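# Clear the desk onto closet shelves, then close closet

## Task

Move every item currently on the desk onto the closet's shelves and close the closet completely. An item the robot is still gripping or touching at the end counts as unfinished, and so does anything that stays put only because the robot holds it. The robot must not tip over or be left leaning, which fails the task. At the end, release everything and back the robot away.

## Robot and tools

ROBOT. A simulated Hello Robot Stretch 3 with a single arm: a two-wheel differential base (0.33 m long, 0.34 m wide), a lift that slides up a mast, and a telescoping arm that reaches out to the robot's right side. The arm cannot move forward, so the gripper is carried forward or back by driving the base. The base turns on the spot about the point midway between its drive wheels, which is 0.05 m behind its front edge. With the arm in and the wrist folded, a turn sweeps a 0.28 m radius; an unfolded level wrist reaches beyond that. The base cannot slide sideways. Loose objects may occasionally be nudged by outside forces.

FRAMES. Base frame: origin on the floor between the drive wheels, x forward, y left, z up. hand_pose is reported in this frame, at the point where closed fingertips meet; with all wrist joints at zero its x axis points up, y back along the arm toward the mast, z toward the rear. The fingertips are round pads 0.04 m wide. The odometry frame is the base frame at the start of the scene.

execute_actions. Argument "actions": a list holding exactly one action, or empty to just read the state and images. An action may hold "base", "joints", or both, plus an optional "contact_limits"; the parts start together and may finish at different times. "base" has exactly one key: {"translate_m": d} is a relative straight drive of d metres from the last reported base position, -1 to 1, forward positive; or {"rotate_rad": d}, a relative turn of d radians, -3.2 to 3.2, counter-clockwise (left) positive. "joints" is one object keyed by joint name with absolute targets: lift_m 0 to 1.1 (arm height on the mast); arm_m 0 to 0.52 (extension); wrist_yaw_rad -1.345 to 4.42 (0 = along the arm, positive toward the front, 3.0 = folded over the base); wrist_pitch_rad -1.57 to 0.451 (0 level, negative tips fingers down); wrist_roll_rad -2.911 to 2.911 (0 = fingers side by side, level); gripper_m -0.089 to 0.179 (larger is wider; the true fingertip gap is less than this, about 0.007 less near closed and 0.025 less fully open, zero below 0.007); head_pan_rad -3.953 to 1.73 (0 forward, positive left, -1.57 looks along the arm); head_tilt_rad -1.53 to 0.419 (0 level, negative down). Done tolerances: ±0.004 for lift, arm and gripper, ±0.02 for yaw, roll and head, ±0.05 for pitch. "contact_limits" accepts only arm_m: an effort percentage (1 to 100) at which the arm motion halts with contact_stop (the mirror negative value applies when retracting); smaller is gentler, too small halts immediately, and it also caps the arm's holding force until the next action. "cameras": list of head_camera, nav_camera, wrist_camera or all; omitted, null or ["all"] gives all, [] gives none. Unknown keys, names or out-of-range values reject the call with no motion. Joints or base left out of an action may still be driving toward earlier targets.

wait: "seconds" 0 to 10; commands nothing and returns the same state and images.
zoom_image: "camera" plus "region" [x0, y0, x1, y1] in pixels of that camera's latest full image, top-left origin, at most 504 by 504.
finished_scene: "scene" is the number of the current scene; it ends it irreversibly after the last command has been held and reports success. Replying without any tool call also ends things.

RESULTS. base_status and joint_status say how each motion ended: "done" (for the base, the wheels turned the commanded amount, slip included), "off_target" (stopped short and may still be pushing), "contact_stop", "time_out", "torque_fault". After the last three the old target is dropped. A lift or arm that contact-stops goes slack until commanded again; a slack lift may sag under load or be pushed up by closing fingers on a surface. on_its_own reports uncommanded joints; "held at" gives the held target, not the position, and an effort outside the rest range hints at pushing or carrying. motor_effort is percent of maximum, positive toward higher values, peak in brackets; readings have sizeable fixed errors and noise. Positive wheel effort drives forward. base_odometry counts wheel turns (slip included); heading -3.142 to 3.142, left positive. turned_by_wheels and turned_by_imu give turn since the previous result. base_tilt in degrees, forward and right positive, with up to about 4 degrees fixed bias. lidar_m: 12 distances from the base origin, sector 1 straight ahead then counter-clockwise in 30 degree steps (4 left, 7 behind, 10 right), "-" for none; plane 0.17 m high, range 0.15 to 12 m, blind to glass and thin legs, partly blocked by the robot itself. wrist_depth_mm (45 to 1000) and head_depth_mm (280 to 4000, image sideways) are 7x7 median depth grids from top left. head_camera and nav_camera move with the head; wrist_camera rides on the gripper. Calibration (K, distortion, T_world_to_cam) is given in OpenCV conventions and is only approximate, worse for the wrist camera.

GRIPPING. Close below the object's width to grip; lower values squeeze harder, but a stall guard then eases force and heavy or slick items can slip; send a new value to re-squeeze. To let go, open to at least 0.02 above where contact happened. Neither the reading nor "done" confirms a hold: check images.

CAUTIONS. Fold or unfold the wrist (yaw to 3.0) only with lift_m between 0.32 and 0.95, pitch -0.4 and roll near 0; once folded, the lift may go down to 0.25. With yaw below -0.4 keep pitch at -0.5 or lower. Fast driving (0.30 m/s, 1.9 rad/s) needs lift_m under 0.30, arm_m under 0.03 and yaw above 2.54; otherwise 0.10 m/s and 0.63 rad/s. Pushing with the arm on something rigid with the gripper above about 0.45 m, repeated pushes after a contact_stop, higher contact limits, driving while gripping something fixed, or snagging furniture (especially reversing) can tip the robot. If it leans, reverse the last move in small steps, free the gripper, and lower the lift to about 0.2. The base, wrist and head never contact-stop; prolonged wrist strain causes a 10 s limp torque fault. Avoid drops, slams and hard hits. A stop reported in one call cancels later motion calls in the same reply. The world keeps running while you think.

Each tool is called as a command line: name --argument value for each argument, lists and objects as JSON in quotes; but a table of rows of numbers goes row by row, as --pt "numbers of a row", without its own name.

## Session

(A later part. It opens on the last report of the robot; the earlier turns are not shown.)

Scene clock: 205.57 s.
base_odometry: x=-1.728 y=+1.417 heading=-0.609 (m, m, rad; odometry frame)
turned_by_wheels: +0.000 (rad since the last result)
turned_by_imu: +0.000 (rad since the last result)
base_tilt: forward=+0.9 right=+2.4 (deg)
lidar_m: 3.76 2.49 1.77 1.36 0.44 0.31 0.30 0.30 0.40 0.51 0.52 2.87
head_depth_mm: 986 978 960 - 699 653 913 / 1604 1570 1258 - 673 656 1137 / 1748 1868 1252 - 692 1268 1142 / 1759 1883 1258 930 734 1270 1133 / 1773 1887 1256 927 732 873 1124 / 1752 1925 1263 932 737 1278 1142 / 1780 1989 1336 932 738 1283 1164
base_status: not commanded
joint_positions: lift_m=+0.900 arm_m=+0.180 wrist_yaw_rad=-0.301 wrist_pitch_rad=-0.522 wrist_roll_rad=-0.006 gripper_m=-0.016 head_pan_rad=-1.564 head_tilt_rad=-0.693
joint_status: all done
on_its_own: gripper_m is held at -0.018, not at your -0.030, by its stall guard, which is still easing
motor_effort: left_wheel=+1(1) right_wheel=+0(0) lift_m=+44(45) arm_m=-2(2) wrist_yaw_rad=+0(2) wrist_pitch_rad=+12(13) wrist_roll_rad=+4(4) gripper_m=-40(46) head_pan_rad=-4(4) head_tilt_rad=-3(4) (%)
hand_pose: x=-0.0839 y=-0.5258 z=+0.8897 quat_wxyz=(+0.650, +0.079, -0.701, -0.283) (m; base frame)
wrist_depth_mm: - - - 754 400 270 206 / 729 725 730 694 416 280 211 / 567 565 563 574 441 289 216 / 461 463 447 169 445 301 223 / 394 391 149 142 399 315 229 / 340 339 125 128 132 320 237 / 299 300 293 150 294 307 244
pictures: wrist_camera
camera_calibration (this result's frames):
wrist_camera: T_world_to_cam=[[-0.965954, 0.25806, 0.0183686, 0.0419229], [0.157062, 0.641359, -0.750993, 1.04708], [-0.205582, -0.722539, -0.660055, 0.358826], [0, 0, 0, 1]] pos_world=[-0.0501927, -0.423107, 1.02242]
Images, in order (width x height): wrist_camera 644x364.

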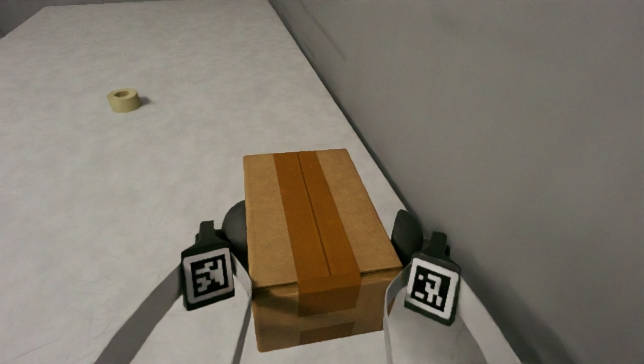

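execute_actions --actions '[{"joints":{"arm_m":0.0,"gripper_m":-0.005,"wrist_pitch_rad":-0.4,"head_pan_rad":0,"head_tilt_rad":-0.3},"base":{"translate_m":0.5}}]' --cameras '[]'

execute_actions --actions '[{"joints":{"wrist_yaw_rad":3.0,"lift_m":0.6}}]' --cameras '[]'

execute_actions --actions '[{"joints":{"lift_m":0.28}}]' --cameras '[]'

execute_actions --actions '[{"base":{"translate_m":1.0}}]' --cameras '["nav_camera"]'

Scene clock: 212.03 s.
base_odometry: x=-1.318 y=+1.131 heading=-0.609 (m, m, rad; odometry frame)
turned_by_wheels: +0.000 (rad since the last result)
turned_by_imu: -0.001 (rad since the last result)
base_tilt: forward=+0.8 right=+2.3 (deg)
lidar_m: 3.27 2.51 1.78 1.70 1.18 0.84 0.80 0.82 0.59 1.78 2.12 2.83
head_depth_mm: 2803 3007 3178 3667 2773 1964 1495 / 2797 3695 3812 3984 2804 1952 1494 / 2778 3031 3209 3436 2771 1953 1513 / 2769 3007 3154 3334 2754 1937 1503 / 2813 3014 3180 3371 2757 1927 1490 / 2830 3031 3193 3459 2756 1941 1504 / 3531 3697 3952 - 2757 1953 1487
base_status: done
joint_positions: lift_m=+0.900 arm_m=+0.002 wrist_yaw_rad=-0.301 wrist_pitch_rad=-0.430 wrist_roll_rad=-0.006 gripper_m=+0.026 head_pan_rad=-0.007 head_tilt_rad=-0.310
joint_status: gripper_m off_target (ended at +0.026, target -0.005); the others done
joint sent to its limit — the command would take arm_m past its lower limit, so that joint was sent only as far as its limit.
on_its_own: gripper_m is held at +0.025, not at your -0.005, by its stall guard, which is still easing
motor_effort: left_wheel=+1(5) right_wheel=+1(3) lift_m=+45(45) arm_m=-2(4) wrist_yaw_rad=+1(1) wrist_pitch_rad=+17(18) wrist_roll_rad=+4(4) gripper_m=-19(33) head_pan_rad=+5(60) head_tilt_rad=+5(33) (%)
hand_pose: x=-0.0876 y=-0.3601 z=+0.9096 quat_wxyz=(+0.663, +0.047, -0.703, -0.253) (m; base frame)
wrist_depth_mm: - - - - - 866 675 / - - 960 979 979 875 689 / - - 692 698 702 708 678 / - - 526 172 547 550 553 / - - 150 143 449 449 450 / - - 127 129 133 381 381 / - - 315 152 324 346 742
pictures: none
No camera images: the call's "cameras" was empty. Leave "cameras" out to get every camera's image.

Scene clock: 215.60 s.
base_odometry: x=-1.318 y=+1.131 heading=-0.609 (m, m, rad; odometry frame)
turned_by_wheels: +0.000 (rad since the last result)
turned_by_imu: +0.000 (rad since the last result)
base_tilt: forward=+1.0 right=+2.3 (deg)
lidar_m: 3.25 2.51 1.78 1.70 1.18 0.84 0.80 0.82 0.59 1.77 2.12 2.84
head_depth_mm: 2787 2988 3179 3671 2772 1957 1491 / 2801 3680 3731 3980 2770 1950 1498 / 2762 3073 3205 3353 2788 1957 1507 / 2783 3009 3175 3357 2751 1940 1508 / 2800 2988 3157 3377 2749 1936 1494 / 2823 3026 3246 3458 2736 1932 1489 / 3585 3730 3926 - 2713 1945 1493
base_status: not commanded
joint_positions: lift_m=+0.600 arm_m=+0.002 wrist_yaw_rad=+2.998 wrist_pitch_rad=-0.429 wrist_roll_rad=-0.005 gripper_m=+0.029 head_pan_rad=-0.007 head_tilt_rad=-0.310
joint_status: all done
on_its_own: gripper_m is held at +0.028, not at your -0.005, by its stall guard, which is not easing now
motor_effort: left_wheel=+1(1) right_wheel=+0(1) lift_m=+27(38) arm_m=-2(2) wrist_yaw_rad=+3(1) wrist_pitch_rad=+17(17) wrist_roll_rad=+4(4) gripper_m=-21(21) head_pan_rad=+5(5) head_tilt_rad=+5(6) (%)
hand_pose: x=+0.0108 y=+0.0734 z=+0.6104 quat_wxyz=(+0.200, +0.698, +0.101, +0.680) (m; base frame)
wrist_depth_mm: - - - - - - - / - - - - - - - / - - - - - - - / - - 177 173 - - - / - - 141 143 - - - / 897 886 125 129 133 899 895 / 768 778 731 152 758 780 780
pictures: none
No camera images: the call's "cameras" was empty. Leave "cameras" out to get every camera's image.

Scene clock: 219.33 s.
base_odometry: x=-1.318 y=+1.131 heading=-0.609 (m, m, rad; odometry frame)
turned_by_wheels: +0.000 (rad since the last result)
turned_by_imu: +0.000 (rad since the last result)
base_tilt: forward=+0.9 right=+2.3 (deg)
lidar_m: 3.25 2.51 1.78 1.70 1.18 0.84 0.80 0.82 0.59 1.77 2.11 2.82
head_depth_mm: 2757 3006 3149 3674 2785 1970 1503 / 2758 3709 3832 3978 2717 1976 1509 / 2801 3028 3218 3429 2769 1961 1499 / 2802 3006 3186 3342 2758 1939 1493 / 2820 3009 3205 3400 2765 1939 1499 / 2849 3038 3235 3373 2729 1935 1495 / 3507 3693 3920 - 2736 1923 1481
base_status: not commanded
joint_positions: lift_m=+0.280 arm_m=+0.002 wrist_yaw_rad=+2.998 wrist_pitch_rad=-0.429 wrist_roll_rad=-0.005 gripper_m=+0.029 head_pan_rad=-0.007 head_tilt_rad=-0.310
joint_status: all done
on_its_own: gripper_m is held at +0.028, not at your -0.005, by its stall guard, which is not easing now
motor_effort: left_wheel=+1(1) right_wheel=+0(1) lift_m=+27(25) arm_m=-2(2) wrist_yaw_rad=+2(2) wrist_pitch_rad=+17(17) wrist_roll_rad=+3(3) gripper_m=-20(21) head_pan_rad=+5(4) head_tilt_rad=+5(5) (%)
hand_pose: x=+0.0107 y=+0.0734 z=+0.2904 quat_wxyz=(+0.200, +0.698, +0.101, +0.680) (m; base frame)
wrist_depth_mm: - - - - - - - / - - - - - - - / 915 922 921 930 928 934 937 / 727 715 177 173 726 721 733 / 586 583 141 143 595 595 593 / 495 512 124 130 133 502 501 / - - - 144 426 435 433
pictures: none
No camera images: the call's "cameras" was empty. Leave "cameras" out to get every camera's image.

Scene clock: 224.37 s.
base_odometry: x=-0.498 y=+0.559 heading=-0.609 (m, m, rad; odometry frame)
turned_by_wheels: +0.000 (rad since the last result)
turned_by_imu: -0.001 (rad since the last result)
base_tilt: forward=+0.7 right=+2.3 (deg)
lidar_m: 2.26 2.33 1.83 1.74 1.79 1.89 1.80 1.42 2.12 2.01 2.10 2.38
head_depth_mm: 2543 2678 2795 2762 2465 1955 1503 / 2025 2143 2811 2952 2621 1940 1501 / 1993 2081 2221 2370 2481 1958 1500 / 1944 2038 2176 2311 2421 1951 1500 / 1957 2057 2176 2317 2426 1937 1496 / 1975 2081 2182 2331 2463 1940 1489 / 1953 2038 2183 2354 2470 1940 1491
base_status: done
joint_positions: lift_m=+0.280 arm_m=+0.002 wrist_yaw_rad=+2.998 wrist_pitch_rad=-0.429 wrist_roll_rad=-0.005 gripper_m=+0.029 head_pan_rad=-0.007 head_tilt_rad=-0.309
joint_status: not commanded
on_its_own: gripper_m is held at +0.028, not at your -0.005, by its stall guard, which is not easing now
motor_effort: left_wheel=+1(9) right_wheel=+0(6) lift_m=+27(27) arm_m=-2(2) wrist_yaw_rad=+2(2) wrist_pitch_rad=+17(17) wrist_roll_rad=+4(4) gripper_m=-20(20) head_pan_rad=+5(5) head_tilt_rad=+5(6) (%)
hand_pose: x=+0.0106 y=+0.0734 z=+0.2904 quat_wxyz=(+0.200, +0.698, +0.102, +0.680) (m; base frame)
wrist_depth_mm: - - - - - - - / - - - - - - - / 926 924 915 927 933 935 937 / 710 713 177 172 728 729 729 / 584 584 141 143 587 595 593 / 497 512 124 129 133 499 502 / - - - 144 429 434 434
pictures: nav_camera (sideways: a quarter turn counterclockwise sets it upright)
camera_calibration (this result's frames):
nav_camera: T_world_to_cam=[[0.27728, -0.0259657, 0.960438, -1.2043], [-0.0697713, -0.99754, -0.00682568, 0.0674025], [0.958252, -0.0651184, -0.27841, 0.319969], [0, 0, 0, 1]] pos_world=[0.032022, 0.0568018, 1.2462]
Images, in order (width x height): nav_camera 672x504.

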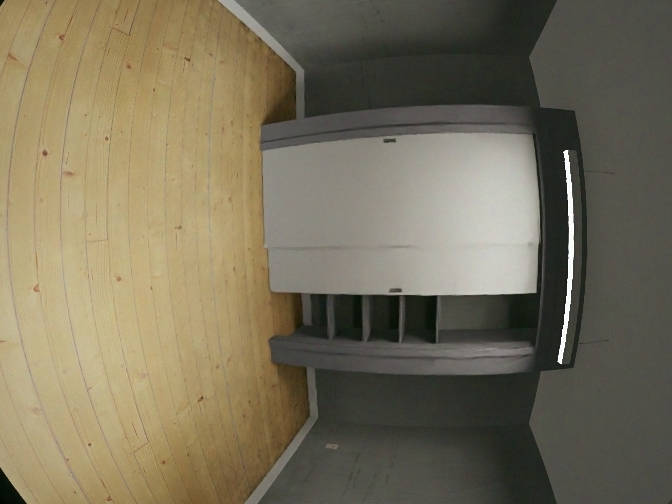

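execute_actions --actions '[{"base":{"translate_m":1.0}}]' --cameras '[]'

execute_actions --actions '[{"base":{"translate_m":0.8}}]' --cameras '[]'

execute_actions --actions '[{"base":{"rotate_rad":1.57},"joints":{"head_pan_rad":-1.57,"head_tilt_rad":-0.5}}]' --cameras '[]'

execute_actions --actions '[{"base":{"translate_m":-0.55}}]' --cameras '["nav_camera"]'

Scene clock: 229.53 s.
base_odometry: x=+0.322 y=-0.014 heading=-0.609 (m, m, rad; odometry frame)
turned_by_wheels: +0.000 (rad since the last result)
turned_by_imu: -0.001 (rad since the last result)
base_tilt: forward=+0.8 right=+2.4 (deg)
lidar_m: 1.25 1.29 1.87 1.78 1.83 2.43 2.38 2.87 2.10 2.00 2.04 1.46
head_depth_mm: 1108 1170 1826 1821 1922 1963 1510 / 1101 1154 1225 1296 1375 1475 1501 / 1099 1157 1225 1295 1384 1478 1503 / 1069 1120 1181 1254 1344 1442 1494 / 1062 1122 1191 1264 1346 1428 1489 / 1068 1126 1191 1263 1343 1438 1492 / 1071 1129 1195 1263 1349 1435 1488
base_status: done
joint_positions: lift_m=+0.280 arm_m=+0.002 wrist_yaw_rad=+2.998 wrist_pitch_rad=-0.429 wrist_roll_rad=-0.005 gripper_m=+0.029 head_pan_rad=-0.007 head_tilt_rad=-0.309
joint_status: not commanded
on_its_own: gripper_m is held at +0.028, not at your -0.005, by its stall guard, which is not easing now
motor_effort: left_wheel=+1(8) right_wheel=-1(6) lift_m=+27(27) arm_m=-2(2) wrist_yaw_rad=+2(2) wrist_pitch_rad=+17(17) wrist_roll_rad=+4(4) gripper_m=-21(20) head_pan_rad=+5(4) head_tilt_rad=+5(5) (%)
hand_pose: x=+0.0106 y=+0.0734 z=+0.2904 quat_wxyz=(+0.200, +0.698, +0.102, +0.680) (m; base frame)
wrist_depth_mm: - - - - - - - / - - - - - - - / 902 917 924 918 930 927 928 / 707 710 177 173 727 732 723 / 584 584 141 143 594 589 599 / 491 512 124 130 133 498 501 / - - - 144 427 433 431
pictures: none
No camera images: the call's "cameras" was empty. Leave "cameras" out to get every camera's image.

Scene clock: 234.00 s.
base_odometry: x=+0.978 y=-0.471 heading=-0.609 (m, m, rad; odometry frame)
turned_by_wheels: +0.000 (rad since the last result)
turned_by_imu: -0.001 (rad since the last result)
base_tilt: forward=+0.8 right=+2.3 (deg)
lidar_m: 0.45 0.46 0.62 1.82 1.87 2.48 3.61 2.88 2.06 1.96 0.86 0.53
head_depth_mm: 391 412 436 461 491 524 564 / 392 413 437 462 492 525 564 / 392 415 438 464 495 528 566 / 356 375 397 421 448 484 521 / 354 374 395 419 444 476 512 / 355 375 396 420 447 477 514 / 356 376 397 421 449 479 515
base_status: done
joint_positions: lift_m=+0.280 arm_m=+0.002 wrist_yaw_rad=+2.998 wrist_pitch_rad=-0.429 wrist_roll_rad=-0.005 gripper_m=+0.029 head_pan_rad=-0.007 head_tilt_rad=-0.309
joint_status: not commanded
on_its_own: gripper_m is held at +0.028, not at your -0.005, by its stall guard, which is not easing now
motor_effort: left_wheel=+1(9) right_wheel=+0(6) lift_m=+27(27) arm_m=-2(2) wrist_yaw_rad=+2(2) wrist_pitch_rad=+17(17) wrist_roll_rad=+3(4) gripper_m=-21(20) head_pan_rad=+4(5) head_tilt_rad=+5(5) (%)
hand_pose: x=+0.0106 y=+0.0734 z=+0.2904 quat_wxyz=(+0.200, +0.698, +0.102, +0.680) (m; base frame)
wrist_depth_mm: - - - - - 670 484 / - - - - - 683 489 / 928 909 921 926 918 685 494 / 707 718 176 173 724 659 503 / 588 585 141 143 597 599 506 / 497 513 125 129 133 503 486 / - - - 144 427 435 439
pictures: none
No camera images: the call's "cameras" was empty. Leave "cameras" out to get every camera's image.

Scene clock: 236.23 s.
base_odometry: x=+0.978 y=-0.471 heading=+0.961 (m, m, rad; odometry frame)
turned_by_wheels: +1.570 (rad since the last result)
turned_by_imu: +1.557 (rad since the last result)
base_tilt: forward=+0.9 right=+2.2 (deg)
lidar_m: 1.81 1.86 2.46 3.17 2.89 2.06 1.96 0.87 0.53 0.45 0.47 0.62
head_depth_mm: 381 414 453 501 558 632 726 / 382 415 455 502 560 633 730 / 379 417 457 505 563 638 737 / 346 375 411 455 509 587 680 / 347 378 414 457 512 580 670 / 348 379 416 460 513 583 674 / 349 380 418 462 517 586 680
base_status: done
joint_positions: lift_m=+0.280 arm_m=+0.002 wrist_yaw_rad=+2.998 wrist_pitch_rad=-0.429 wrist_roll_rad=-0.005 gripper_m=+0.029 head_pan_rad=-1.563 head_tilt_rad=-0.494
joint_status: all done
on_its_own: gripper_m is held at +0.028, not at your -0.005, by its stall guard, which is not easing now
motor_effort: left_wheel=-1(7) right_wheel=+3(8) lift_m=+26(27) arm_m=-2(2) wrist_yaw_rad=+2(1) wrist_pitch_rad=+17(17) wrist_roll_rad=+4(3) gripper_m=-20(20) head_pan_rad=-5(58) head_tilt_rad=-2(23) (%)
hand_pose: x=+0.0106 y=+0.0734 z=+0.2904 quat_wxyz=(+0.200, +0.698, +0.102, +0.680) (m; base frame)
wrist_depth_mm: - - - - - - - / - - - - - - - / 907 919 927 919 929 929 942 / 711 721 176 172 716 727 724 / 581 580 140 143 589 593 599 / 496 509 124 129 133 502 504 / - - - 144 427 435 438
pictures: none
No camera images: the call's "cameras" was empty. Leave "cameras" out to get every camera's image.

Scene clock: 239.63 s.
base_odometry: x=+0.663 y=-0.922 heading=+0.961 (m, m, rad; odometry frame)
turned_by_wheels: +0.000 (rad since the last result)
turned_by_imu: +0.000 (rad since the last result)
base_tilt: forward=+0.8 right=+2.3 (deg)
lidar_m: 1.53 2.43 3.24 3.13 2.10 1.49 1.41 1.45 0.49 0.98 0.56 0.72
head_depth_mm: 942 934 895 916 610 602 659 / 966 1064 1070 1178 1064 1145 1225 / 970 1068 1066 1239 1063 1166 1294 / 970 1072 1073 1236 1064 1168 1297 / 978 1074 1068 1234 1063 1213 1293 / 978 1079 1067 1243 970 729 814 / 970 482 506 552 607 691 798
base_status: done
joint_positions: lift_m=+0.280 arm_m=+0.002 wrist_yaw_rad=+2.998 wrist_pitch_rad=-0.429 wrist_roll_rad=-0.005 gripper_m=+0.029 head_pan_rad=-1.563 head_tilt_rad=-0.494
joint_status: not commanded
on_its_own: gripper_m is held at +0.028, not at your -0.005, by its stall guard, which is not easing now
motor_effort: left_wheel=-1(10) right_wheel=+1(4) lift_m=+27(27) arm_m=-2(2) wrist_yaw_rad=+1(1) wrist_pitch_rad=+17(17) wrist_roll_rad=+4(4) gripper_m=-19(20) head_pan_rad=-4(4) head_tilt_rad=-3(3) (%)
hand_pose: x=+0.0106 y=+0.0734 z=+0.2904 quat_wxyz=(+0.200, +0.698, +0.102, +0.680) (m; base frame)
wrist_depth_mm: - - - - - - - / - - - - - - - / 922 908 917 931 926 928 946 / 710 719 177 173 720 717 731 / 581 582 141 143 594 595 594 / 494 507 125 129 133 498 504 / - - - 144 426 433 437
pictures: nav_camera (sideways: a quarter turn counterclockwise sets it upright)
camera_calibration (this result's frames):
nav_camera: T_world_to_cam=[[-0.0205102, -0.449846, 0.89287, -1.1143], [-0.998465, 0.0551734, 0.00486165, 0.0578517], [-0.0514497, -0.8914, -0.450287, 0.549805], [0, 0, 0, 1]] pos_world=[0.0631957, -0.0143583, 1.24221]
Images, in order (width x height): nav_camera 672x504.

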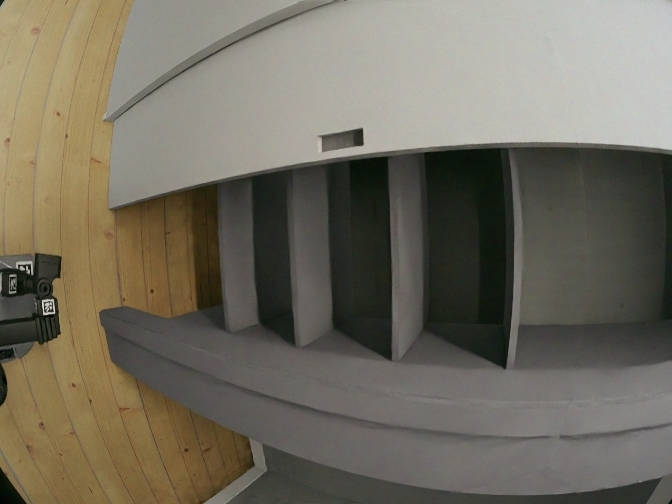

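execute_actions --actions '[{"joints":{"lift_m":0.72}}]' --cameras '[]'

execute_actions --actions '[{"joints":{"wrist_yaw_rad":0.1}}]' --cameras '[]'

execute_actions --actions '[{"joints":{"wrist_pitch_rad":-0.1}}]' --cameras '["wrist_camera"]'

Scene clock: 244.63 s.
base_odometry: x=+0.663 y=-0.922 heading=+0.961 (m, m, rad; odometry frame)
turned_by_wheels: +0.000 (rad since the last result)
turned_by_imu: +0.000 (rad since the last result)
base_tilt: forward=+0.8 right=+2.3 (deg)
lidar_m: 1.53 2.44 3.22 3.14 2.09 1.48 1.41 1.45 0.49 0.97 0.56 0.71
head_depth_mm: 941 935 896 914 610 604 655 / 970 1059 1072 1182 1065 1145 1236 / 970 1066 1068 1236 1064 1169 1296 / 973 1071 1069 1240 1061 1172 1287 / 975 1072 1070 1243 1062 1204 1289 / 979 1080 1069 1232 972 731 813 / 972 482 505 553 607 692 801
base_status: not commanded
joint_positions: lift_m=+0.720 arm_m=+0.002 wrist_yaw_rad=+2.998 wrist_pitch_rad=-0.429 wrist_roll_rad=-0.005 gripper_m=+0.029 head_pan_rad=-1.563 head_tilt_rad=-0.494
joint_status: all done
on_its_own: gripper_m is held at +0.028, not at your -0.005, by its stall guard, which is not easing now
motor_effort: left_wheel=-1(1) right_wheel=+2(2) lift_m=+44(45) arm_m=-2(2) wrist_yaw_rad=+2(2) wrist_pitch_rad=+17(17) wrist_roll_rad=+4(4) gripper_m=-20(19) head_pan_rad=-4(4) head_tilt_rad=-3(3) (%)
hand_pose: x=+0.0106 y=+0.0734 z=+0.7298 quat_wxyz=(+0.200, +0.698, +0.102, +0.680) (m; base frame)
wrist_depth_mm: - - - - - - - / - - - - - - - / - - - - - - - / - - 177 172 - - - / - - 141 143 - - - / - - 124 129 133 - - / 897 904 848 152 888 905 908
pictures: none
No camera images: the call's "cameras" was empty. Leave "cameras" out to get every camera's image.

Scene clock: 247.07 s.
base_odometry: x=+0.663 y=-0.922 heading=+0.961 (m, m, rad; odometry frame)
turned_by_wheels: +0.000 (rad since the last result)
turned_by_imu: +0.000 (rad since the last result)
base_tilt: forward=+0.8 right=+2.4 (deg)
lidar_m: 1.53 2.43 3.24 3.14 2.10 1.49 1.41 1.45 0.49 0.97 0.56 0.71
head_depth_mm: 937 937 892 912 611 602 658 / 964 1062 1069 1180 1067 1142 1231 / 972 1068 1071 1236 1063 1171 1299 / 973 1074 1068 1237 1064 1165 561 / 977 1072 1072 1237 1060 1208 1296 / 979 1078 1070 1243 968 729 813 / 968 482 506 552 608 689 801
base_status: not commanded
joint_positions: lift_m=+0.720 arm_m=+0.002 wrist_yaw_rad=+0.103 wrist_pitch_rad=-0.429 wrist_roll_rad=-0.005 gripper_m=+0.029 head_pan_rad=-1.563 head_tilt_rad=-0.494
joint_status: all done
on_its_own: gripper_m is held at +0.028, not at your -0.005, by its stall guard, which is not easing now
motor_effort: left_wheel=-1(1) right_wheel=+3(3) lift_m=+45(44) arm_m=-2(2) wrist_yaw_rad=-2(3) wrist_pitch_rad=+17(17) wrist_roll_rad=+3(4) gripper_m=-20(21) head_pan_rad=-4(4) head_tilt_rad=-3(2) (%)
hand_pose: x=+0.0013 y=-0.3691 z=+0.7298 quat_wxyz=(+0.700, +0.186, -0.680, -0.115) (m; base frame)
wrist_depth_mm: 280 563 696 720 733 582 245 / 306 324 997 967 946 527 240 / 340 345 1000 997 982 596 237 / 383 379 754 172 783 374 235 / 436 420 151 143 696 364 250 / 506 483 128 130 133 351 276 / 609 572 582 152 894 342 327
pictures: none
No camera images: the call's "cameras" was empty. Leave "cameras" out to get every camera's image.

Scene clock: 248.00 s.
base_odometry: x=+0.663 y=-0.922 heading=+0.961 (m, m, rad; odometry frame)
turned_by_wheels: +0.000 (rad since the last result)
turned_by_imu: +0.000 (rad since the last result)
base_tilt: forward=+0.8 right=+2.3 (deg)
lidar_m: 1.53 2.43 3.24 3.14 2.09 1.48 1.41 1.45 0.49 0.97 0.56 0.72
head_depth_mm: 941 937 895 910 609 602 657 / 968 1064 1073 1184 1068 1145 1230 / 968 1068 1068 1234 1063 1152 1226 / 971 1071 1067 1238 1063 1126 1197 / 976 1075 1071 1233 1061 1210 1290 / 983 1080 1068 1234 968 732 812 / 970 481 506 552 608 690 797
base_status: not commanded
joint_positions: lift_m=+0.720 arm_m=+0.002 wrist_yaw_rad=+0.103 wrist_pitch_rad=-0.135 wrist_roll_rad=-0.005 gripper_m=+0.029 head_pan_rad=-1.563 head_tilt_rad=-0.494
joint_status: all done
on_its_own: gripper_m is held at +0.028, not at your -0.005, by its stall guard, which is not easing now
motor_effort: left_wheel=-1(1) right_wheel=+2(2) lift_m=+45(44) arm_m=-2(2) wrist_yaw_rad=-2(2) wrist_pitch_rad=+20(20) wrist_roll_rad=+3(4) gripper_m=-21(20) head_pan_rad=-5(4) head_tilt_rad=-3(3) (%)
hand_pose: x=+0.0042 y=-0.3967 z=+0.8001 quat_wxyz=(+0.709, +0.084, -0.700, -0.011) (m; base frame)
wrist_depth_mm: 278 662 910 877 867 592 245 / 293 955 954 921 908 613 244 / 306 326 985 952 924 603 239 / 327 330 658 173 684 560 237 / 346 342 151 143 877 580 233 / 369 362 128 130 133 363 233 / 395 385 - 152 828 331 235
pictures: wrist_camera
camera_calibration (this result's frames):
wrist_camera: T_world_to_cam=[[-0.990676, -0.132552, 0.0314729, -0.0699951], [-0.0729353, 0.320896, -0.944302, 0.911645], [0.115069, -0.937793, -0.327572, 0.0582752], [0, 0, 0, 1]] pos_world=[-0.00955704, -0.247171, 0.88216]
Images, in order (width x height): wrist_camera 644x364.

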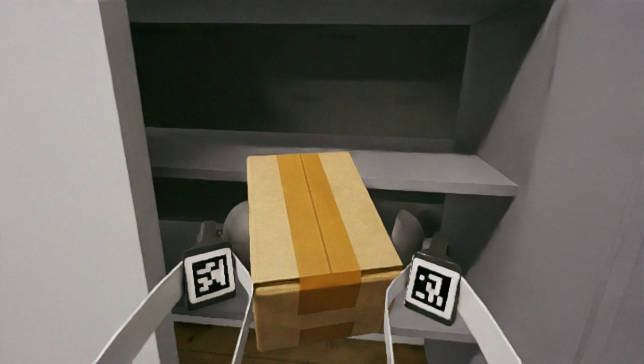

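execute_actions --actions '[{"joints":{"arm_m":0.5}}]' --cameras '[]'

execute_actions --actions '[{"joints":{"lift_m":0.69}}]' --cameras '[]'

execute_actions --actions '[{"joints":{"gripper_m":0.12}}]' --cameras '[]'

execute_actions --actions '[{"joints":{"arm_m":0.0}}]' --cameras '["wrist_camera"]'

Scene clock: 252.97 s.
base_odometry: x=+0.663 y=-0.922 heading=+0.961 (m, m, rad; odometry frame)
turned_by_wheels: +0.000 (rad since the last result)
turned_by_imu: +0.000 (rad since the last result)
base_tilt: forward=+0.9 right=+2.4 (deg)
lidar_m: 1.53 2.43 3.23 3.13 2.10 1.49 1.41 1.45 0.49 0.97 0.56 0.71
head_depth_mm: 942 936 894 911 609 578 - / 967 1067 1066 1217 - 1169 1241 / 972 1064 1069 1252 1302 1166 1292 / 970 1070 1068 1237 1064 1165 1295 / 977 1074 1065 1234 1063 1211 1292 / 981 1072 1065 1239 970 731 814 / 968 483 506 552 606 691 802
base_status: not commanded
joint_positions: lift_m=+0.720 arm_m=+0.500 wrist_yaw_rad=+0.101 wrist_pitch_rad=-0.133 wrist_roll_rad=-0.005 gripper_m=+0.029 head_pan_rad=-1.563 head_tilt_rad=-0.494
joint_status: all done
on_its_own: gripper_m is held at +0.028, not at your -0.005, by its stall guard, which is not easing now
motor_effort: left_wheel=-1(1) right_wheel=+1(2) lift_m=+45(44) arm_m=+2(2) wrist_yaw_rad=-1(3) wrist_pitch_rad=+19(20) wrist_roll_rad=+3(4) gripper_m=-20(21) head_pan_rad=-4(4) head_tilt_rad=-3(3) (%)
hand_pose: x=+0.0039 y=-0.8942 z=+0.8005 quat_wxyz=(+0.709, +0.083, -0.700, -0.011) (m; base frame)
wrist_depth_mm: 456 446 431 420 412 398 350 / 479 465 450 439 426 418 345 / 500 488 478 460 449 434 340 / 510 503 485 173 467 455 337 / 353 356 151 143 372 373 332 / 271 273 128 129 133 282 284 / 219 219 213 152 220 227 229
pictures: none
No camera images: the call's "cameras" was empty. Leave "cameras" out to get every camera's image.

Scene clock: 254.03 s.
base_odometry: x=+0.663 y=-0.922 heading=+0.961 (m, m, rad; odometry frame)
turned_by_wheels: +0.000 (rad since the last result)
turned_by_imu: +0.000 (rad since the last result)
base_tilt: forward=+0.8 right=+2.4 (deg)
lidar_m: 1.53 2.43 3.23 3.15 2.11 1.49 1.41 1.44 0.49 0.97 0.56 0.71
head_depth_mm: 938 937 893 914 609 592 628 / 963 1061 1073 1177 1012 1173 1280 / 967 1064 1068 1234 - 1171 1302 / 970 1073 1065 1236 1062 1174 1295 / 978 1070 1064 1238 1065 1212 1295 / 979 1078 1064 1237 971 731 814 / 980 482 505 553 607 689 802
base_status: not commanded
joint_positions: lift_m=+0.690 arm_m=+0.500 wrist_yaw_rad=+0.101 wrist_pitch_rad=-0.133 wrist_roll_rad=-0.005 gripper_m=+0.029 head_pan_rad=-1.563 head_tilt_rad=-0.494
joint_status: all done
on_its_own: gripper_m is held at +0.028, not at your -0.005, by its stall guard, which is not easing now
motor_effort: left_wheel=-1(1) right_wheel=+1(2) lift_m=+27(37) arm_m=+2(2) wrist_yaw_rad=-1(1) wrist_pitch_rad=+19(19) wrist_roll_rad=+3(3) gripper_m=-20(20) head_pan_rad=-4(4) head_tilt_rad=-3(3) (%)
hand_pose: x=+0.0039 y=-0.8942 z=+0.7712 quat_wxyz=(+0.709, +0.083, -0.700, -0.011) (m; base frame)
wrist_depth_mm: 454 446 434 420 408 400 347 / 479 467 453 438 428 416 345 / 504 495 472 462 449 432 340 / 422 428 399 173 454 446 336 / 292 294 151 143 306 310 300 / 223 225 127 130 133 235 237 / 180 181 176 152 182 188 189
pictures: none
No camera images: the call's "cameras" was empty. Leave "cameras" out to get every camera's image.

Scene clock: 255.43 s.
base_odometry: x=+0.663 y=-0.922 heading=+0.961 (m, m, rad; odometry frame)
turned_by_wheels: +0.000 (rad since the last result)
turned_by_imu: +0.000 (rad since the last result)
base_tilt: forward=+0.8 right=+2.3 (deg)
lidar_m: 1.53 2.43 3.24 3.13 2.10 1.48 1.41 1.45 0.49 0.97 0.56 0.71
head_depth_mm: 937 935 893 914 608 592 629 / 964 1061 1073 1183 1015 1163 1282 / 971 1063 1066 1237 - 1167 1297 / 976 1073 1068 1243 1060 1169 1295 / 976 1081 1067 1234 1064 1208 1294 / 979 1076 1067 1239 969 732 813 / 971 483 505 551 607 689 798
base_status: not commanded
joint_positions: lift_m=+0.690 arm_m=+0.500 wrist_yaw_rad=+0.101 wrist_pitch_rad=-0.124 wrist_roll_rad=-0.005 gripper_m=+0.120 head_pan_rad=-1.563 head_tilt_rad=-0.494
joint_status: all done
motor_effort: left_wheel=-1(1) right_wheel=+1(2) lift_m=+27(26) arm_m=+2(1) wrist_yaw_rad=-1(1) wrist_pitch_rad=+14(19) wrist_roll_rad=+4(4) gripper_m=+1(80) head_pan_rad=-4(4) head_tilt_rad=-3(3) (%)
hand_pose: x=+0.0039 y=-0.8947 z=+0.7734 quat_wxyz=(+0.709, +0.080, -0.701, -0.008) (m; base frame)
wrist_depth_mm: 459 443 434 420 410 399 347 / 480 463 454 441 426 416 345 / 504 492 476 459 448 434 339 / 437 444 451 461 462 445 336 / 300 323 306 199 316 321 301 / 228 - 222 151 225 251 241 / 191 185 186 131 175 184 193
pictures: none
No camera images: the call's "cameras" was empty. Leave "cameras" out to get every camera's image.

Scene clock: 260.27 s.
base_odometry: x=+0.663 y=-0.922 heading=+0.961 (m, m, rad; odometry frame)
turned_by_wheels: +0.000 (rad since the last result)
turned_by_imu: +0.000 (rad since the last result)
base_tilt: forward=+0.9 right=+2.4 (deg)
lidar_m: 1.53 2.43 3.23 3.15 2.10 1.48 1.41 1.45 0.49 0.97 0.56 0.71
head_depth_mm: 940 939 895 913 611 603 658 / 965 1061 1074 1178 1061 1147 1226 / 973 1065 1075 1239 1060 1175 1302 / 972 1070 1064 1241 1066 1173 1299 / 978 1072 1065 1239 1063 1210 1276 / 978 1078 1068 1237 968 730 816 / 972 482 506 554 607 691 803
base_status: not commanded
joint_positions: lift_m=+0.690 arm_m=+0.002 wrist_yaw_rad=+0.101 wrist_pitch_rad=-0.123 wrist_roll_rad=-0.005 gripper_m=+0.120 head_pan_rad=-1.563 head_tilt_rad=-0.494
joint_status: all done
joint sent to its limit — the command would take arm_m past its lower limit, so that joint was sent only as far as its limit.
motor_effort: left_wheel=-1(1) right_wheel=+2(2) lift_m=+26(27) arm_m=-2(5) wrist_yaw_rad=+0(1) wrist_pitch_rad=+13(14) wrist_roll_rad=+4(4) gripper_m=-1(0) head_pan_rad=-4(5) head_tilt_rad=-3(3) (%)
hand_pose: x=+0.0039 y=-0.3974 z=+0.7737 quat_wxyz=(+0.709, +0.079, -0.701, -0.008) (m; base frame)
wrist_depth_mm: 279 770 903 871 851 635 244 / 293 943 956 916 908 611 241 / 308 325 899 922 923 602 239 / 323 330 - - 982 544 237 / 343 336 - 993 - 537 233 / 364 - 746 745 751 313 231 / 386 382 - - - 611 234
pictures: wrist_camera
camera_calibration (this result's frames):
wrist_camera: T_world_to_cam=[[-0.990909, -0.130715, 0.0318285, -0.0691037], [-0.0713336, 0.309901, -0.948089, 0.885506], [0.114066, -0.94174, -0.316408, 0.0387907], [0, 0, 0, 1]] pos_world=[-0.00973382, -0.246922, 0.854012]
Images, in order (width x height): wrist_camera 644x364.

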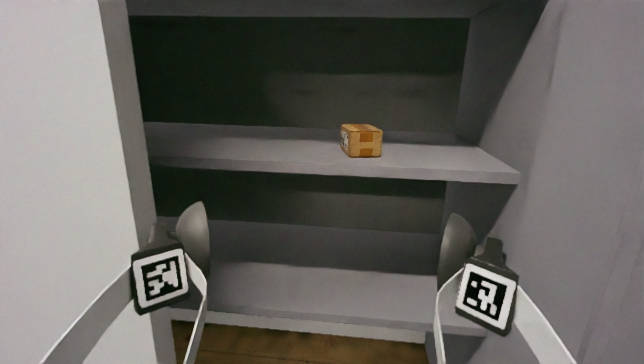

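execute_actions --actions '[{"joints":{"wrist_pitch_rad":-0.4,"wrist_yaw_rad":3.0,"lift_m":0.6}}]' --cameras '[]'

execute_actions --actions '[{"joints":{"lift_m":0.28},"base":{"rotate_rad":1.767}}]' --cameras '[]'

execute_actions --actions '[{"base":{"translate_m":1.0}}]' --cameras '[]'

execute_actions --actions '[{"base":{"translate_m":1.0}}]' --cameras '[]'

execute_actions --actions '[{"base":{"translate_m":0.44}}]' --cameras '[]'

execute_actions --actions '[{"base":{"rotate_rad":1.376}}]' --cameras '[]'

execute_actions --actions '[{"joints":{"lift_m":0.85}}]' --cameras '[]'

execute_actions --actions '[{"joints":{"wrist_yaw_rad":0,"gripper_m":0.1}}]' --cameras '["wrist_camera"]'

Scene clock: 263.00 s.
base_odometry: x=+0.663 y=-0.922 heading=+0.961 (m, m, rad; odometry frame)
turned_by_wheels: +0.000 (rad since the last result)
turned_by_imu: +0.000 (rad since the last result)
base_tilt: forward=+0.9 right=+2.4 (deg)
lidar_m: 1.53 2.42 3.23 3.13 2.10 1.48 1.41 1.45 0.49 0.97 0.56 0.71
head_depth_mm: 941 937 896 911 608 602 659 / 965 1060 1073 1181 1066 1138 1227 / 968 1065 1071 1235 1060 1168 1300 / 973 1072 1072 1240 1065 1166 1297 / 974 1075 1071 1237 1063 1214 1298 / 980 1079 1065 1236 970 731 812 / 971 482 505 552 608 690 800
base_status: not commanded
joint_positions: lift_m=+0.600 arm_m=+0.002 wrist_yaw_rad=+2.997 wrist_pitch_rad=-0.414 wrist_roll_rad=-0.005 gripper_m=+0.120 head_pan_rad=-1.563 head_tilt_rad=-0.494
joint_status: all done
motor_effort: left_wheel=-1(1) right_wheel=+2(2) lift_m=+26(29) arm_m=-2(3) wrist_yaw_rad=+3(3) wrist_pitch_rad=+8(12) wrist_roll_rad=+3(3) gripper_m=+1(1) head_pan_rad=-4(4) head_tilt_rad=-3(2) (%)
hand_pose: x=+0.0111 y=+0.0753 z=+0.6139 quat_wxyz=(+0.195, +0.699, +0.096, +0.682) (m; base frame)
wrist_depth_mm: - - - - - - - / - - - - - - - / - - - - - - - / - - - - - - - / - - - - - - - / 921 - 918 890 909 940 906 / 783 777 780 782 781 766 791
pictures: none
No camera images: the call's "cameras" was empty. Leave "cameras" out to get every camera's image.

Scene clock: 267.00 s.
base_odometry: x=+0.663 y=-0.922 heading=+2.727 (m, m, rad; odometry frame)
turned_by_wheels: +1.767 (rad since the last result)
turned_by_imu: +1.757 (rad since the last result)
base_tilt: forward=+0.9 right=+2.4 (deg)
lidar_m: 3.32 1.76 1.42 1.41 0.58 0.49 0.56 0.58 0.81 2.37 2.59 3.62
head_depth_mm: 1904 2044 2239 2468 2051 1588 1293 / 1955 2099 2314 2496 2060 1588 1296 / 1986 2150 2374 2544 2072 1589 1293 / 2054 2211 2425 2637 2044 1592 1293 / 2091 2267 2499 2699 2059 1589 1292 / 2124 2343 2593 2758 2055 1587 1293 / 2198 2417 2667 2832 2053 1590 1294
base_status: done
joint_positions: lift_m=+0.280 arm_m=+0.002 wrist_yaw_rad=+2.998 wrist_pitch_rad=-0.415 wrist_roll_rad=-0.005 gripper_m=+0.120 head_pan_rad=-1.563 head_tilt_rad=-0.495
joint_status: all done
motor_effort: left_wheel=-1(7) right_wheel=+1(8) lift_m=+25(27) arm_m=-2(2) wrist_yaw_rad=+2(2) wrist_pitch_rad=+9(9) wrist_roll_rad=+3(3) gripper_m=-1(1) head_pan_rad=-4(3) head_tilt_rad=-2(2) (%)
hand_pose: x=+0.0110 y=+0.0752 z=+0.2937 quat_wxyz=(+0.195, +0.699, +0.096, +0.682) (m; base frame)
wrist_depth_mm: - - - - - - - / - - - - - - - / 882 944 967 960 974 986 987 / 548 735 727 731 751 740 756 / 550 596 598 597 603 603 608 / 497 - - 522 505 522 511 / - - - - 440 428 442
pictures: none
No camera images: the call's "cameras" was empty. Leave "cameras" out to get every camera's image.

Scene clock: 271.93 s.
base_odometry: x=-0.252 y=-0.520 heading=+2.727 (m, m, rad; odometry frame)
turned_by_wheels: +0.000 (rad since the last result)
turned_by_imu: -0.001 (rad since the last result)
base_tilt: forward=+0.9 right=+2.5 (deg)
lidar_m: 2.34 1.55 1.27 1.26 1.38 1.47 1.44 1.63 2.53 2.52 2.74 2.15
head_depth_mm: 2035 2190 2414 2596 2048 1596 1299 / 2066 2257 2460 2629 2063 1589 1303 / 2117 2303 2522 2670 2058 1590 1296 / 2174 2361 2593 2762 2051 1594 1298 / 2224 2411 2668 2795 2039 1595 1294 / 2301 2486 2782 2885 2063 1583 1295 / 2347 2553 2815 2898 2045 1587 1296
base_status: done
joint_positions: lift_m=+0.280 arm_m=+0.002 wrist_yaw_rad=+2.998 wrist_pitch_rad=-0.415 wrist_roll_rad=-0.005 gripper_m=+0.120 head_pan_rad=-1.563 head_tilt_rad=-0.495
joint_status: not commanded
motor_effort: left_wheel=-1(5) right_wheel=+3(6) lift_m=+26(26) arm_m=-2(2) wrist_yaw_rad=+2(2) wrist_pitch_rad=+9(8) wrist_roll_rad=+3(3) gripper_m=+1(0) head_pan_rad=-4(4) head_tilt_rad=-3(2) (%)
hand_pose: x=+0.0109 y=+0.0752 z=+0.2937 quat_wxyz=(+0.195, +0.699, +0.096, +0.682) (m; base frame)
wrist_depth_mm: - - - - - - - / - - - - - - - / 960 951 960 959 971 986 968 / 730 729 743 739 739 749 748 / 595 592 594 604 602 606 614 / 503 - - 519 509 529 511 / - - - - 440 429 442
pictures: none
No camera images: the call's "cameras" was empty. Leave "cameras" out to get every camera's image.

Scene clock: 276.87 s.
base_odometry: x=-1.168 y=-0.117 heading=+2.727 (m, m, rad; odometry frame)
turned_by_wheels: +0.000 (rad since the last result)
turned_by_imu: -0.001 (rad since the last result)
base_tilt: forward=+0.9 right=+2.3 (deg)
lidar_m: 1.60 1.38 1.10 1.09 1.21 1.88 2.43 2.69 2.69 2.67 1.99 1.22
head_depth_mm: 2158 2306 2553 2684 2062 1598 1297 / 2193 2362 2608 2741 2069 1596 1296 / 2247 2446 2678 2823 2078 1597 1297 / 2296 2496 2759 2882 2044 1588 1296 / 2374 2566 2841 2880 2048 1591 1298 / 2421 2653 2905 2846 2066 1594 1290 / 2439 2605 2824 2740 2055 1587 1297
base_status: done
joint_positions: lift_m=+0.280 arm_m=+0.002 wrist_yaw_rad=+2.998 wrist_pitch_rad=-0.415 wrist_roll_rad=-0.005 gripper_m=+0.120 head_pan_rad=-1.563 head_tilt_rad=-0.495
joint_status: not commanded
motor_effort: left_wheel=-1(6) right_wheel=+2(9) lift_m=+26(26) arm_m=-3(2) wrist_yaw_rad=+3(1) wrist_pitch_rad=+8(9) wrist_roll_rad=+3(3) gripper_m=+0(0) head_pan_rad=-4(4) head_tilt_rad=-3(3) (%)
hand_pose: x=+0.0108 y=+0.0752 z=+0.2937 quat_wxyz=(+0.195, +0.699, +0.096, +0.682) (m; base frame)
wrist_depth_mm: - - - - - - - / - - - - - - - / 936 945 953 956 969 975 983 / 724 726 738 745 748 743 744 / 593 600 599 606 604 606 604 / 501 - - 524 505 529 510 / - - - - 439 428 442
pictures: none
No camera images: the call's "cameras" was empty. Leave "cameras" out to get every camera's image.

Scene clock: 280.00 s.
base_odometry: x=-1.570 y=+0.060 heading=+2.727 (m, m, rad; odometry frame)
turned_by_wheels: +0.000 (rad since the last result)
turned_by_imu: -0.001 (rad since the last result)
base_tilt: forward=+0.8 right=+2.4 (deg)
lidar_m: 1.16 1.00 1.05 1.02 1.12 1.77 2.88 3.18 2.75 2.74 0.87 0.86
head_depth_mm: 2197 2401 2594 2728 2068 1593 1299 / 2269 2446 2672 2814 2057 1591 1307 / 2311 2516 2733 2898 2052 1591 1302 / 2362 2554 2834 2925 2071 1590 1298 / 2408 2626 2869 2876 2055 1591 1301 / 2318 2430 2534 2613 2058 1603 1295 / 1885 1949 2046 2111 2003 757 1293
base_status: done
joint_positions: lift_m=+0.280 arm_m=+0.002 wrist_yaw_rad=+2.998 wrist_pitch_rad=-0.415 wrist_roll_rad=-0.005 gripper_m=+0.120 head_pan_rad=-1.563 head_tilt_rad=-0.495
joint_status: not commanded
motor_effort: left_wheel=-1(5) right_wheel=+2(8) lift_m=+26(26) arm_m=-2(2) wrist_yaw_rad=+1(1) wrist_pitch_rad=+9(9) wrist_roll_rad=+3(3) gripper_m=-1(1) head_pan_rad=-4(4) head_tilt_rad=-3(3) (%)
hand_pose: x=+0.0108 y=+0.0752 z=+0.2937 quat_wxyz=(+0.195, +0.699, +0.097, +0.682) (m; base frame)
wrist_depth_mm: - - - 993 - 990 975 / - - - - - - - / 943 940 939 970 962 971 957 / 732 727 739 741 747 747 751 / 594 595 608 595 600 608 606 / 500 - - 524 507 524 507 / - - - - 436 428 446
pictures: none
No camera images: the call's "cameras" was empty. Leave "cameras" out to get every camera's image.

Scene clock: 282.20 s.
base_odometry: x=-1.570 y=+0.060 heading=-2.180 (m, m, rad; odometry frame)
turned_by_wheels: +1.376 (rad since the last result)
turned_by_imu: +1.365 (rad since the last result)
base_tilt: forward=+0.9 right=+2.3 (deg)
lidar_m: 1.02 1.05 1.41 2.88 3.02 2.88 2.73 1.73 0.86 1.16 1.04 1.00
head_depth_mm: 936 1022 1111 1194 917 710 578 / 940 1025 1121 1195 917 706 578 / 930 1025 1124 1207 913 710 577 / 931 1032 1127 1213 917 709 578 / 930 1039 1130 1217 915 709 592 / 935 1039 1141 1219 915 710 593 / 937 1036 1143 1217 914 707 591
base_status: done
joint_positions: lift_m=+0.280 arm_m=+0.002 wrist_yaw_rad=+2.998 wrist_pitch_rad=-0.415 wrist_roll_rad=-0.005 gripper_m=+0.120 head_pan_rad=-1.563 head_tilt_rad=-0.495
joint_status: not commanded
motor_effort: left_wheel=-1(8) right_wheel=+2(9) lift_m=+26(26) arm_m=-2(2) wrist_yaw_rad=+1(2) wrist_pitch_rad=+9(9) wrist_roll_rad=+3(3) gripper_m=+1(2) head_pan_rad=-4(4) head_tilt_rad=-2(2) (%)
hand_pose: x=+0.0108 y=+0.0752 z=+0.2937 quat_wxyz=(+0.195, +0.699, +0.097, +0.682) (m; base frame)
wrist_depth_mm: - - - - - - - / - - - - - - - / 943 954 946 960 953 975 978 / 736 733 736 733 739 746 746 / 595 596 597 602 605 606 605 / 503 - - 522 502 527 511 / - - - - 436 427 445
pictures: none
No camera images: the call's "cameras" was empty. Leave "cameras" out to get every camera's image.

Scene clock: 288.20 s.
base_odometry: x=-1.570 y=+0.060 heading=-2.180 (m, m, rad; odometry frame)
turned_by_wheels: +0.000 (rad since the last result)
turned_by_imu: -0.001 (rad since the last result)
base_tilt: forward=+0.8 right=+2.3 (deg)
lidar_m: 1.02 1.05 1.42 2.88 3.01 2.87 2.73 1.73 0.86 1.16 1.04 1.00
head_depth_mm: 939 1019 1111 1198 915 708 577 / 938 1021 1120 1204 917 712 577 / 927 1029 1123 1210 915 708 577 / 929 1031 1128 1211 916 709 579 / 932 1038 1133 1209 917 710 594 / 936 1037 1138 1218 915 707 592 / 939 1044 1140 1218 916 708 592
base_status: not commanded
joint_positions: lift_m=+0.850 arm_m=+0.002 wrist_yaw_rad=+2.998 wrist_pitch_rad=-0.415 wrist_roll_rad=-0.005 gripper_m=+0.120 head_pan_rad=-1.563 head_tilt_rad=-0.495
joint_status: all done
motor_effort: left_wheel=-1(1) right_wheel=+2(2) lift_m=+43(45) arm_m=-3(3) wrist_yaw_rad=+2(2) wrist_pitch_rad=+9(9) wrist_roll_rad=+3(3) gripper_m=+1(1) head_pan_rad=-4(4) head_tilt_rad=-3(2) (%)
hand_pose: x=+0.0108 y=+0.0752 z=+0.8630 quat_wxyz=(+0.195, +0.699, +0.097, +0.682) (m; base frame)
wrist_depth_mm: - - - - - - - / - - - - - - - / - - - - - - - / - - - - - - - / - - - - - - - / - - - - - - - / - - - - - - -
pictures: none
No camera images: the call's "cameras" was empty. Leave "cameras" out to get every camera's image.

Scene clock: 290.70 s.
base_odometry: x=-1.570 y=+0.060 heading=-2.180 (m, m, rad; odometry frame)
turned_by_wheels: +0.000 (rad since the last result)
turned_by_imu: +0.000 (rad since the last result)
base_tilt: forward=+0.8 right=+2.4 (deg)
lidar_m: 1.02 1.05 1.42 2.88 3.04 2.87 2.73 1.73 0.86 1.16 1.03 1.00
head_depth_mm: 941 1020 1120 1201 914 708 576 / 938 1025 1119 1199 918 710 577 / 923 1026 1124 1203 919 710 - / 929 1034 1131 1214 915 720 577 / 932 1032 1130 1215 911 710 591 / 935 1038 1138 1218 912 708 593 / 942 1045 1143 1217 913 709 593
base_status: not commanded
joint_positions: lift_m=+0.850 arm_m=+0.002 wrist_yaw_rad=+0.003 wrist_pitch_rad=-0.415 wrist_roll_rad=-0.005 gripper_m=+0.100 head_pan_rad=-1.563 head_tilt_rad=-0.495
joint_status: all done
motor_effort: left_wheel=-1(1) right_wheel=+2(2) lift_m=+44(44) arm_m=-2(2) wrist_yaw_rad=-3(5) wrist_pitch_rad=+9(9) wrist_roll_rad=+3(3) gripper_m=-1(73) head_pan_rad=-4(4) head_tilt_rad=-2(3) (%)
hand_pose: x=-0.0209 y=-0.3721 z=+0.8630 quat_wxyz=(+0.694, +0.147, -0.690, -0.145) (m; base frame)
wrist_depth_mm: 845 853 846 837 844 837 830 / 842 835 867 862 871 884 896 / 595 594 606 609 611 614 616 / 462 460 463 469 469 472 475 / 378 377 393 380 383 385 384 / 317 327 309 320 322 323 324 / 278 276 276 278 277 277 280
pictures: wrist_camera
camera_calibration (this result's frames):
wrist_camera: T_world_to_cam=[[-0.998959, -0.0402038, 0.0215731, -0.0508853], [-0.0407943, 0.575259, -0.816954, 0.946728], [0.0204346, -0.816983, -0.5763, 0.362486], [0, 0, 0, 1]] pos_world=[-0.0196185, -0.250514, 0.983431]
Images, in order (width x height): wrist_camera 644x364.

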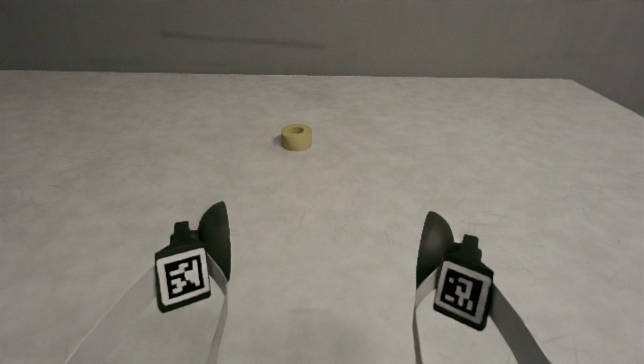

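execute_actions --actions '[{"base":{"translate_m":0.042},"joints":{"arm_m":0.37}}]' --cameras '[]'

execute_actions --actions '[{"joints":{"lift_m":0.725}}]' --cameras '["wrist_camera"]'

Scene clock: 294.70 s.
base_odometry: x=-1.594 y=+0.026 heading=-2.180 (m, m, rad; odometry frame)
turned_by_wheels: +0.000 (rad since the last result)
turned_by_imu: -0.001 (rad since the last result)
base_tilt: forward=+0.8 right=+2.4 (deg)
lidar_m: 0.97 1.01 1.36 2.88 3.02 2.92 2.77 1.73 0.89 1.16 0.97 0.97
head_depth_mm: 932 1014 1115 1194 - 686 578 / 923 1021 1117 1191 845 710 577 / 924 1021 1123 1203 845 712 577 / 925 1030 1127 1206 914 709 578 / 926 1036 1132 1211 917 708 593 / 934 1038 1133 1215 916 708 593 / 947 1040 1139 1215 913 705 593
base_status: done
joint_positions: lift_m=+0.850 arm_m=+0.370 wrist_yaw_rad=+0.001 wrist_pitch_rad=-0.415 wrist_roll_rad=-0.005 gripper_m=+0.100 head_pan_rad=-1.563 head_tilt_rad=-0.495
joint_status: all done
motor_effort: left_wheel=-1(5) right_wheel=+3(6) lift_m=+43(44) arm_m=+2(5) wrist_yaw_rad=+0(2) wrist_pitch_rad=+8(9) wrist_roll_rad=+3(3) gripper_m=-1(1) head_pan_rad=-4(4) head_tilt_rad=-3(3) (%)
hand_pose: x=-0.0212 y=-0.7395 z=+0.8630 quat_wxyz=(+0.694, +0.147, -0.690, -0.145) (m; base frame)
wrist_depth_mm: 499 501 501 498 494 495 492 / 545 545 546 538 538 545 536 / 576 580 572 567 583 581 575 / 452 457 463 462 470 469 469 / 375 374 391 378 381 380 383 / 316 326 308 318 318 321 323 / 278 273 275 269 276 276 278
pictures: none
No camera images: the call's "cameras" was empty. Leave "cameras" out to get every camera's image.

Scene clock: 296.67 s.
base_odometry: x=-1.594 y=+0.026 heading=-2.180 (m, m, rad; odometry frame)
turned_by_wheels: +0.000 (rad since the last result)
turned_by_imu: +0.000 (rad since the last result)
base_tilt: forward=+0.8 right=+2.4 (deg)
lidar_m: 0.98 1.01 1.36 2.88 3.04 2.92 2.78 1.73 0.89 1.16 0.97 0.97
head_depth_mm: 934 1016 1115 1196 920 712 - / 926 1021 1120 1200 1003 668 578 / 926 1024 1123 1203 1024 689 578 / 928 1031 1121 1211 913 710 578 / 928 1032 1133 1217 918 708 594 / 930 1038 1133 1217 914 709 594 / 946 1040 1140 1214 911 707 593
base_status: not commanded
joint_positions: lift_m=+0.725 arm_m=+0.370 wrist_yaw_rad=+0.000 wrist_pitch_rad=-0.404 wrist_roll_rad=-0.005 gripper_m=+0.100 head_pan_rad=-1.563 head_tilt_rad=-0.495
joint_status: all done
motor_effort: left_wheel=-1(2) right_wheel=+3(2) lift_m=+22(35) arm_m=+2(2) wrist_yaw_rad=+0(1) wrist_pitch_rad=+3(9) wrist_roll_rad=+3(3) gripper_m=+0(1) head_pan_rad=-4(4) head_tilt_rad=-3(3) (%)
hand_pose: x=-0.0215 y=-0.7408 z=+0.7412 quat_wxyz=(+0.695, +0.143, -0.691, -0.142) (m; base frame)
wrist_depth_mm: 503 494 497 494 493 496 492 / 451 464 464 469 472 479 485 / 321 321 325 326 328 332 333 / 246 248 249 250 251 253 254 / 200 201 179 189 207 205 205 / 169 175 159 160 171 172 173 / 148 146 147 147 148 148 149
pictures: wrist_camera
camera_calibration (this result's frames):
wrist_camera: T_world_to_cam=[[-0.999063, -0.0372786, 0.0219857, -0.0618291], [-0.0392559, 0.566673, -0.823007, 1.05744], [0.0182219, -0.823099, -0.567606, -0.0199586], [0, 0, 0, 1]] pos_world=[-0.0198966, -0.617957, 0.860313]
Images, in order (width x height): wrist_camera 644x364.

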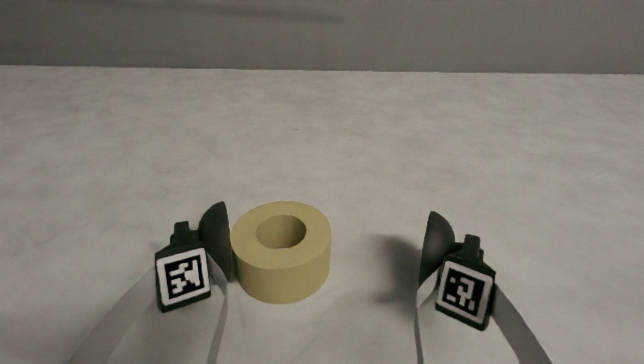

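execute_actions --actions '[{"joints":{"gripper_m":0.0}}]' --cameras '[]'

execute_actions --actions '[{"joints":{"lift_m":0.85}}]' --cameras '["wrist_camera"]'

Scene clock: 298.23 s.
base_odometry: x=-1.594 y=+0.026 heading=-2.181 (m, m, rad; odometry frame)
turned_by_wheels: +0.000 (rad since the last result)
turned_by_imu: +0.000 (rad since the last result)
base_tilt: forward=+0.8 right=+2.4 (deg)
lidar_m: 0.97 1.01 1.36 2.88 3.04 2.93 2.78 1.73 0.89 1.15 0.98 0.97
head_depth_mm: 935 1018 1113 1196 918 709 - / 929 1022 1118 1202 999 666 570 / 922 1026 1123 1208 1026 687 578 / 927 1029 1126 1208 919 709 577 / 931 1032 1133 1212 915 708 592 / 935 1033 1138 1221 914 709 593 / 945 1040 1137 1218 913 709 593
base_status: not commanded
joint_positions: lift_m=+0.725 arm_m=+0.370 wrist_yaw_rad=-0.010 wrist_pitch_rad=-0.399 wrist_roll_rad=-0.005 gripper_m=+0.001 head_pan_rad=-1.563 head_tilt_rad=-0.495
joint_status: all done
motor_effort: left_wheel=-5(4) right_wheel=+7(6) lift_m=+23(23) arm_m=+2(2) wrist_yaw_rad=+9(9) wrist_pitch_rad=-1(3) wrist_roll_rad=+3(3) gripper_m=-23(93) head_pan_rad=-4(4) head_tilt_rad=-2(2) (%)
hand_pose: x=-0.0238 y=-0.7415 z=+0.7425 quat_wxyz=(+0.694, +0.137, -0.692, -0.144) (m; base frame)
wrist_depth_mm: 494 492 493 497 497 498 501 / 465 472 472 479 485 489 495 / 324 324 330 330 333 335 337 / 250 249 252 253 255 256 257 / 202 202 213 175 213 206 207 / 171 171 166 162 - 173 174 / 147 147 148 148 149 150 150
pictures: none
No camera images: the call's "cameras" was empty. Leave "cameras" out to get every camera's image.

Scene clock: 300.20 s.
base_odometry: x=-1.594 y=+0.026 heading=-2.180 (m, m, rad; odometry frame)
turned_by_wheels: +0.000 (rad since the last result)
turned_by_imu: +0.000 (rad since the last result)
base_tilt: forward=+0.8 right=+2.3 (deg)
lidar_m: 0.97 1.01 1.36 2.88 3.04 2.93 2.78 1.73 0.89 1.16 0.98 0.96
head_depth_mm: 933 1013 1111 1191 - 686 578 / 928 1026 1123 1196 844 710 578 / 926 1028 1121 1200 843 709 577 / 927 1024 1129 1211 918 710 577 / 930 1031 1129 1211 914 709 594 / 929 1035 1136 1218 915 708 592 / 944 1041 1135 1215 915 709 593
base_status: not commanded
joint_positions: lift_m=+0.850 arm_m=+0.370 wrist_yaw_rad=-0.003 wrist_pitch_rad=-0.417 wrist_roll_rad=-0.005 gripper_m=+0.004 head_pan_rad=-1.563 head_tilt_rad=-0.495
joint_status: all done
motor_effort: left_wheel=-2(4) right_wheel=+2(7) lift_m=+44(42) arm_m=+2(2) wrist_yaw_rad=+2(8) wrist_pitch_rad=+10(10) wrist_roll_rad=+3(3) gripper_m=-19(22) head_pan_rad=-4(4) head_tilt_rad=-4(3) (%)
hand_pose: x=-0.0221 y=-0.7393 z=+0.8626 quat_wxyz=(+0.693, +0.146, -0.690, -0.147) (m; base frame)
wrist_depth_mm: 501 500 497 495 496 493 496 / 543 546 542 540 542 543 541 / 575 576 580 577 585 578 583 / 457 457 463 464 467 468 469 / 371 374 389 175 387 379 383 / 315 316 307 164 - 319 320 / 272 274 275 274 275 277 279
pictures: wrist_camera
camera_calibration (this result's frames):
wrist_camera: T_world_to_cam=[[-0.999152, -0.0351056, 0.0215069, -0.0629705], [-0.0378325, 0.576885, -0.815948, 1.15797], [0.0162374, -0.81607, -0.577724, 0.0641069], [0, 0, 0, 1]] pos_world=[-0.0201491, -0.61791, 0.983234]
Images, in order (width x height): wrist_camera 644x364.

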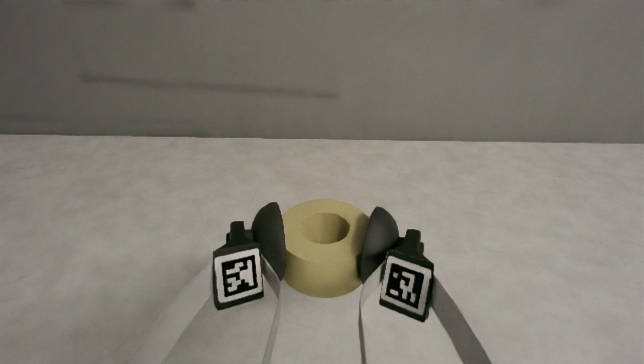

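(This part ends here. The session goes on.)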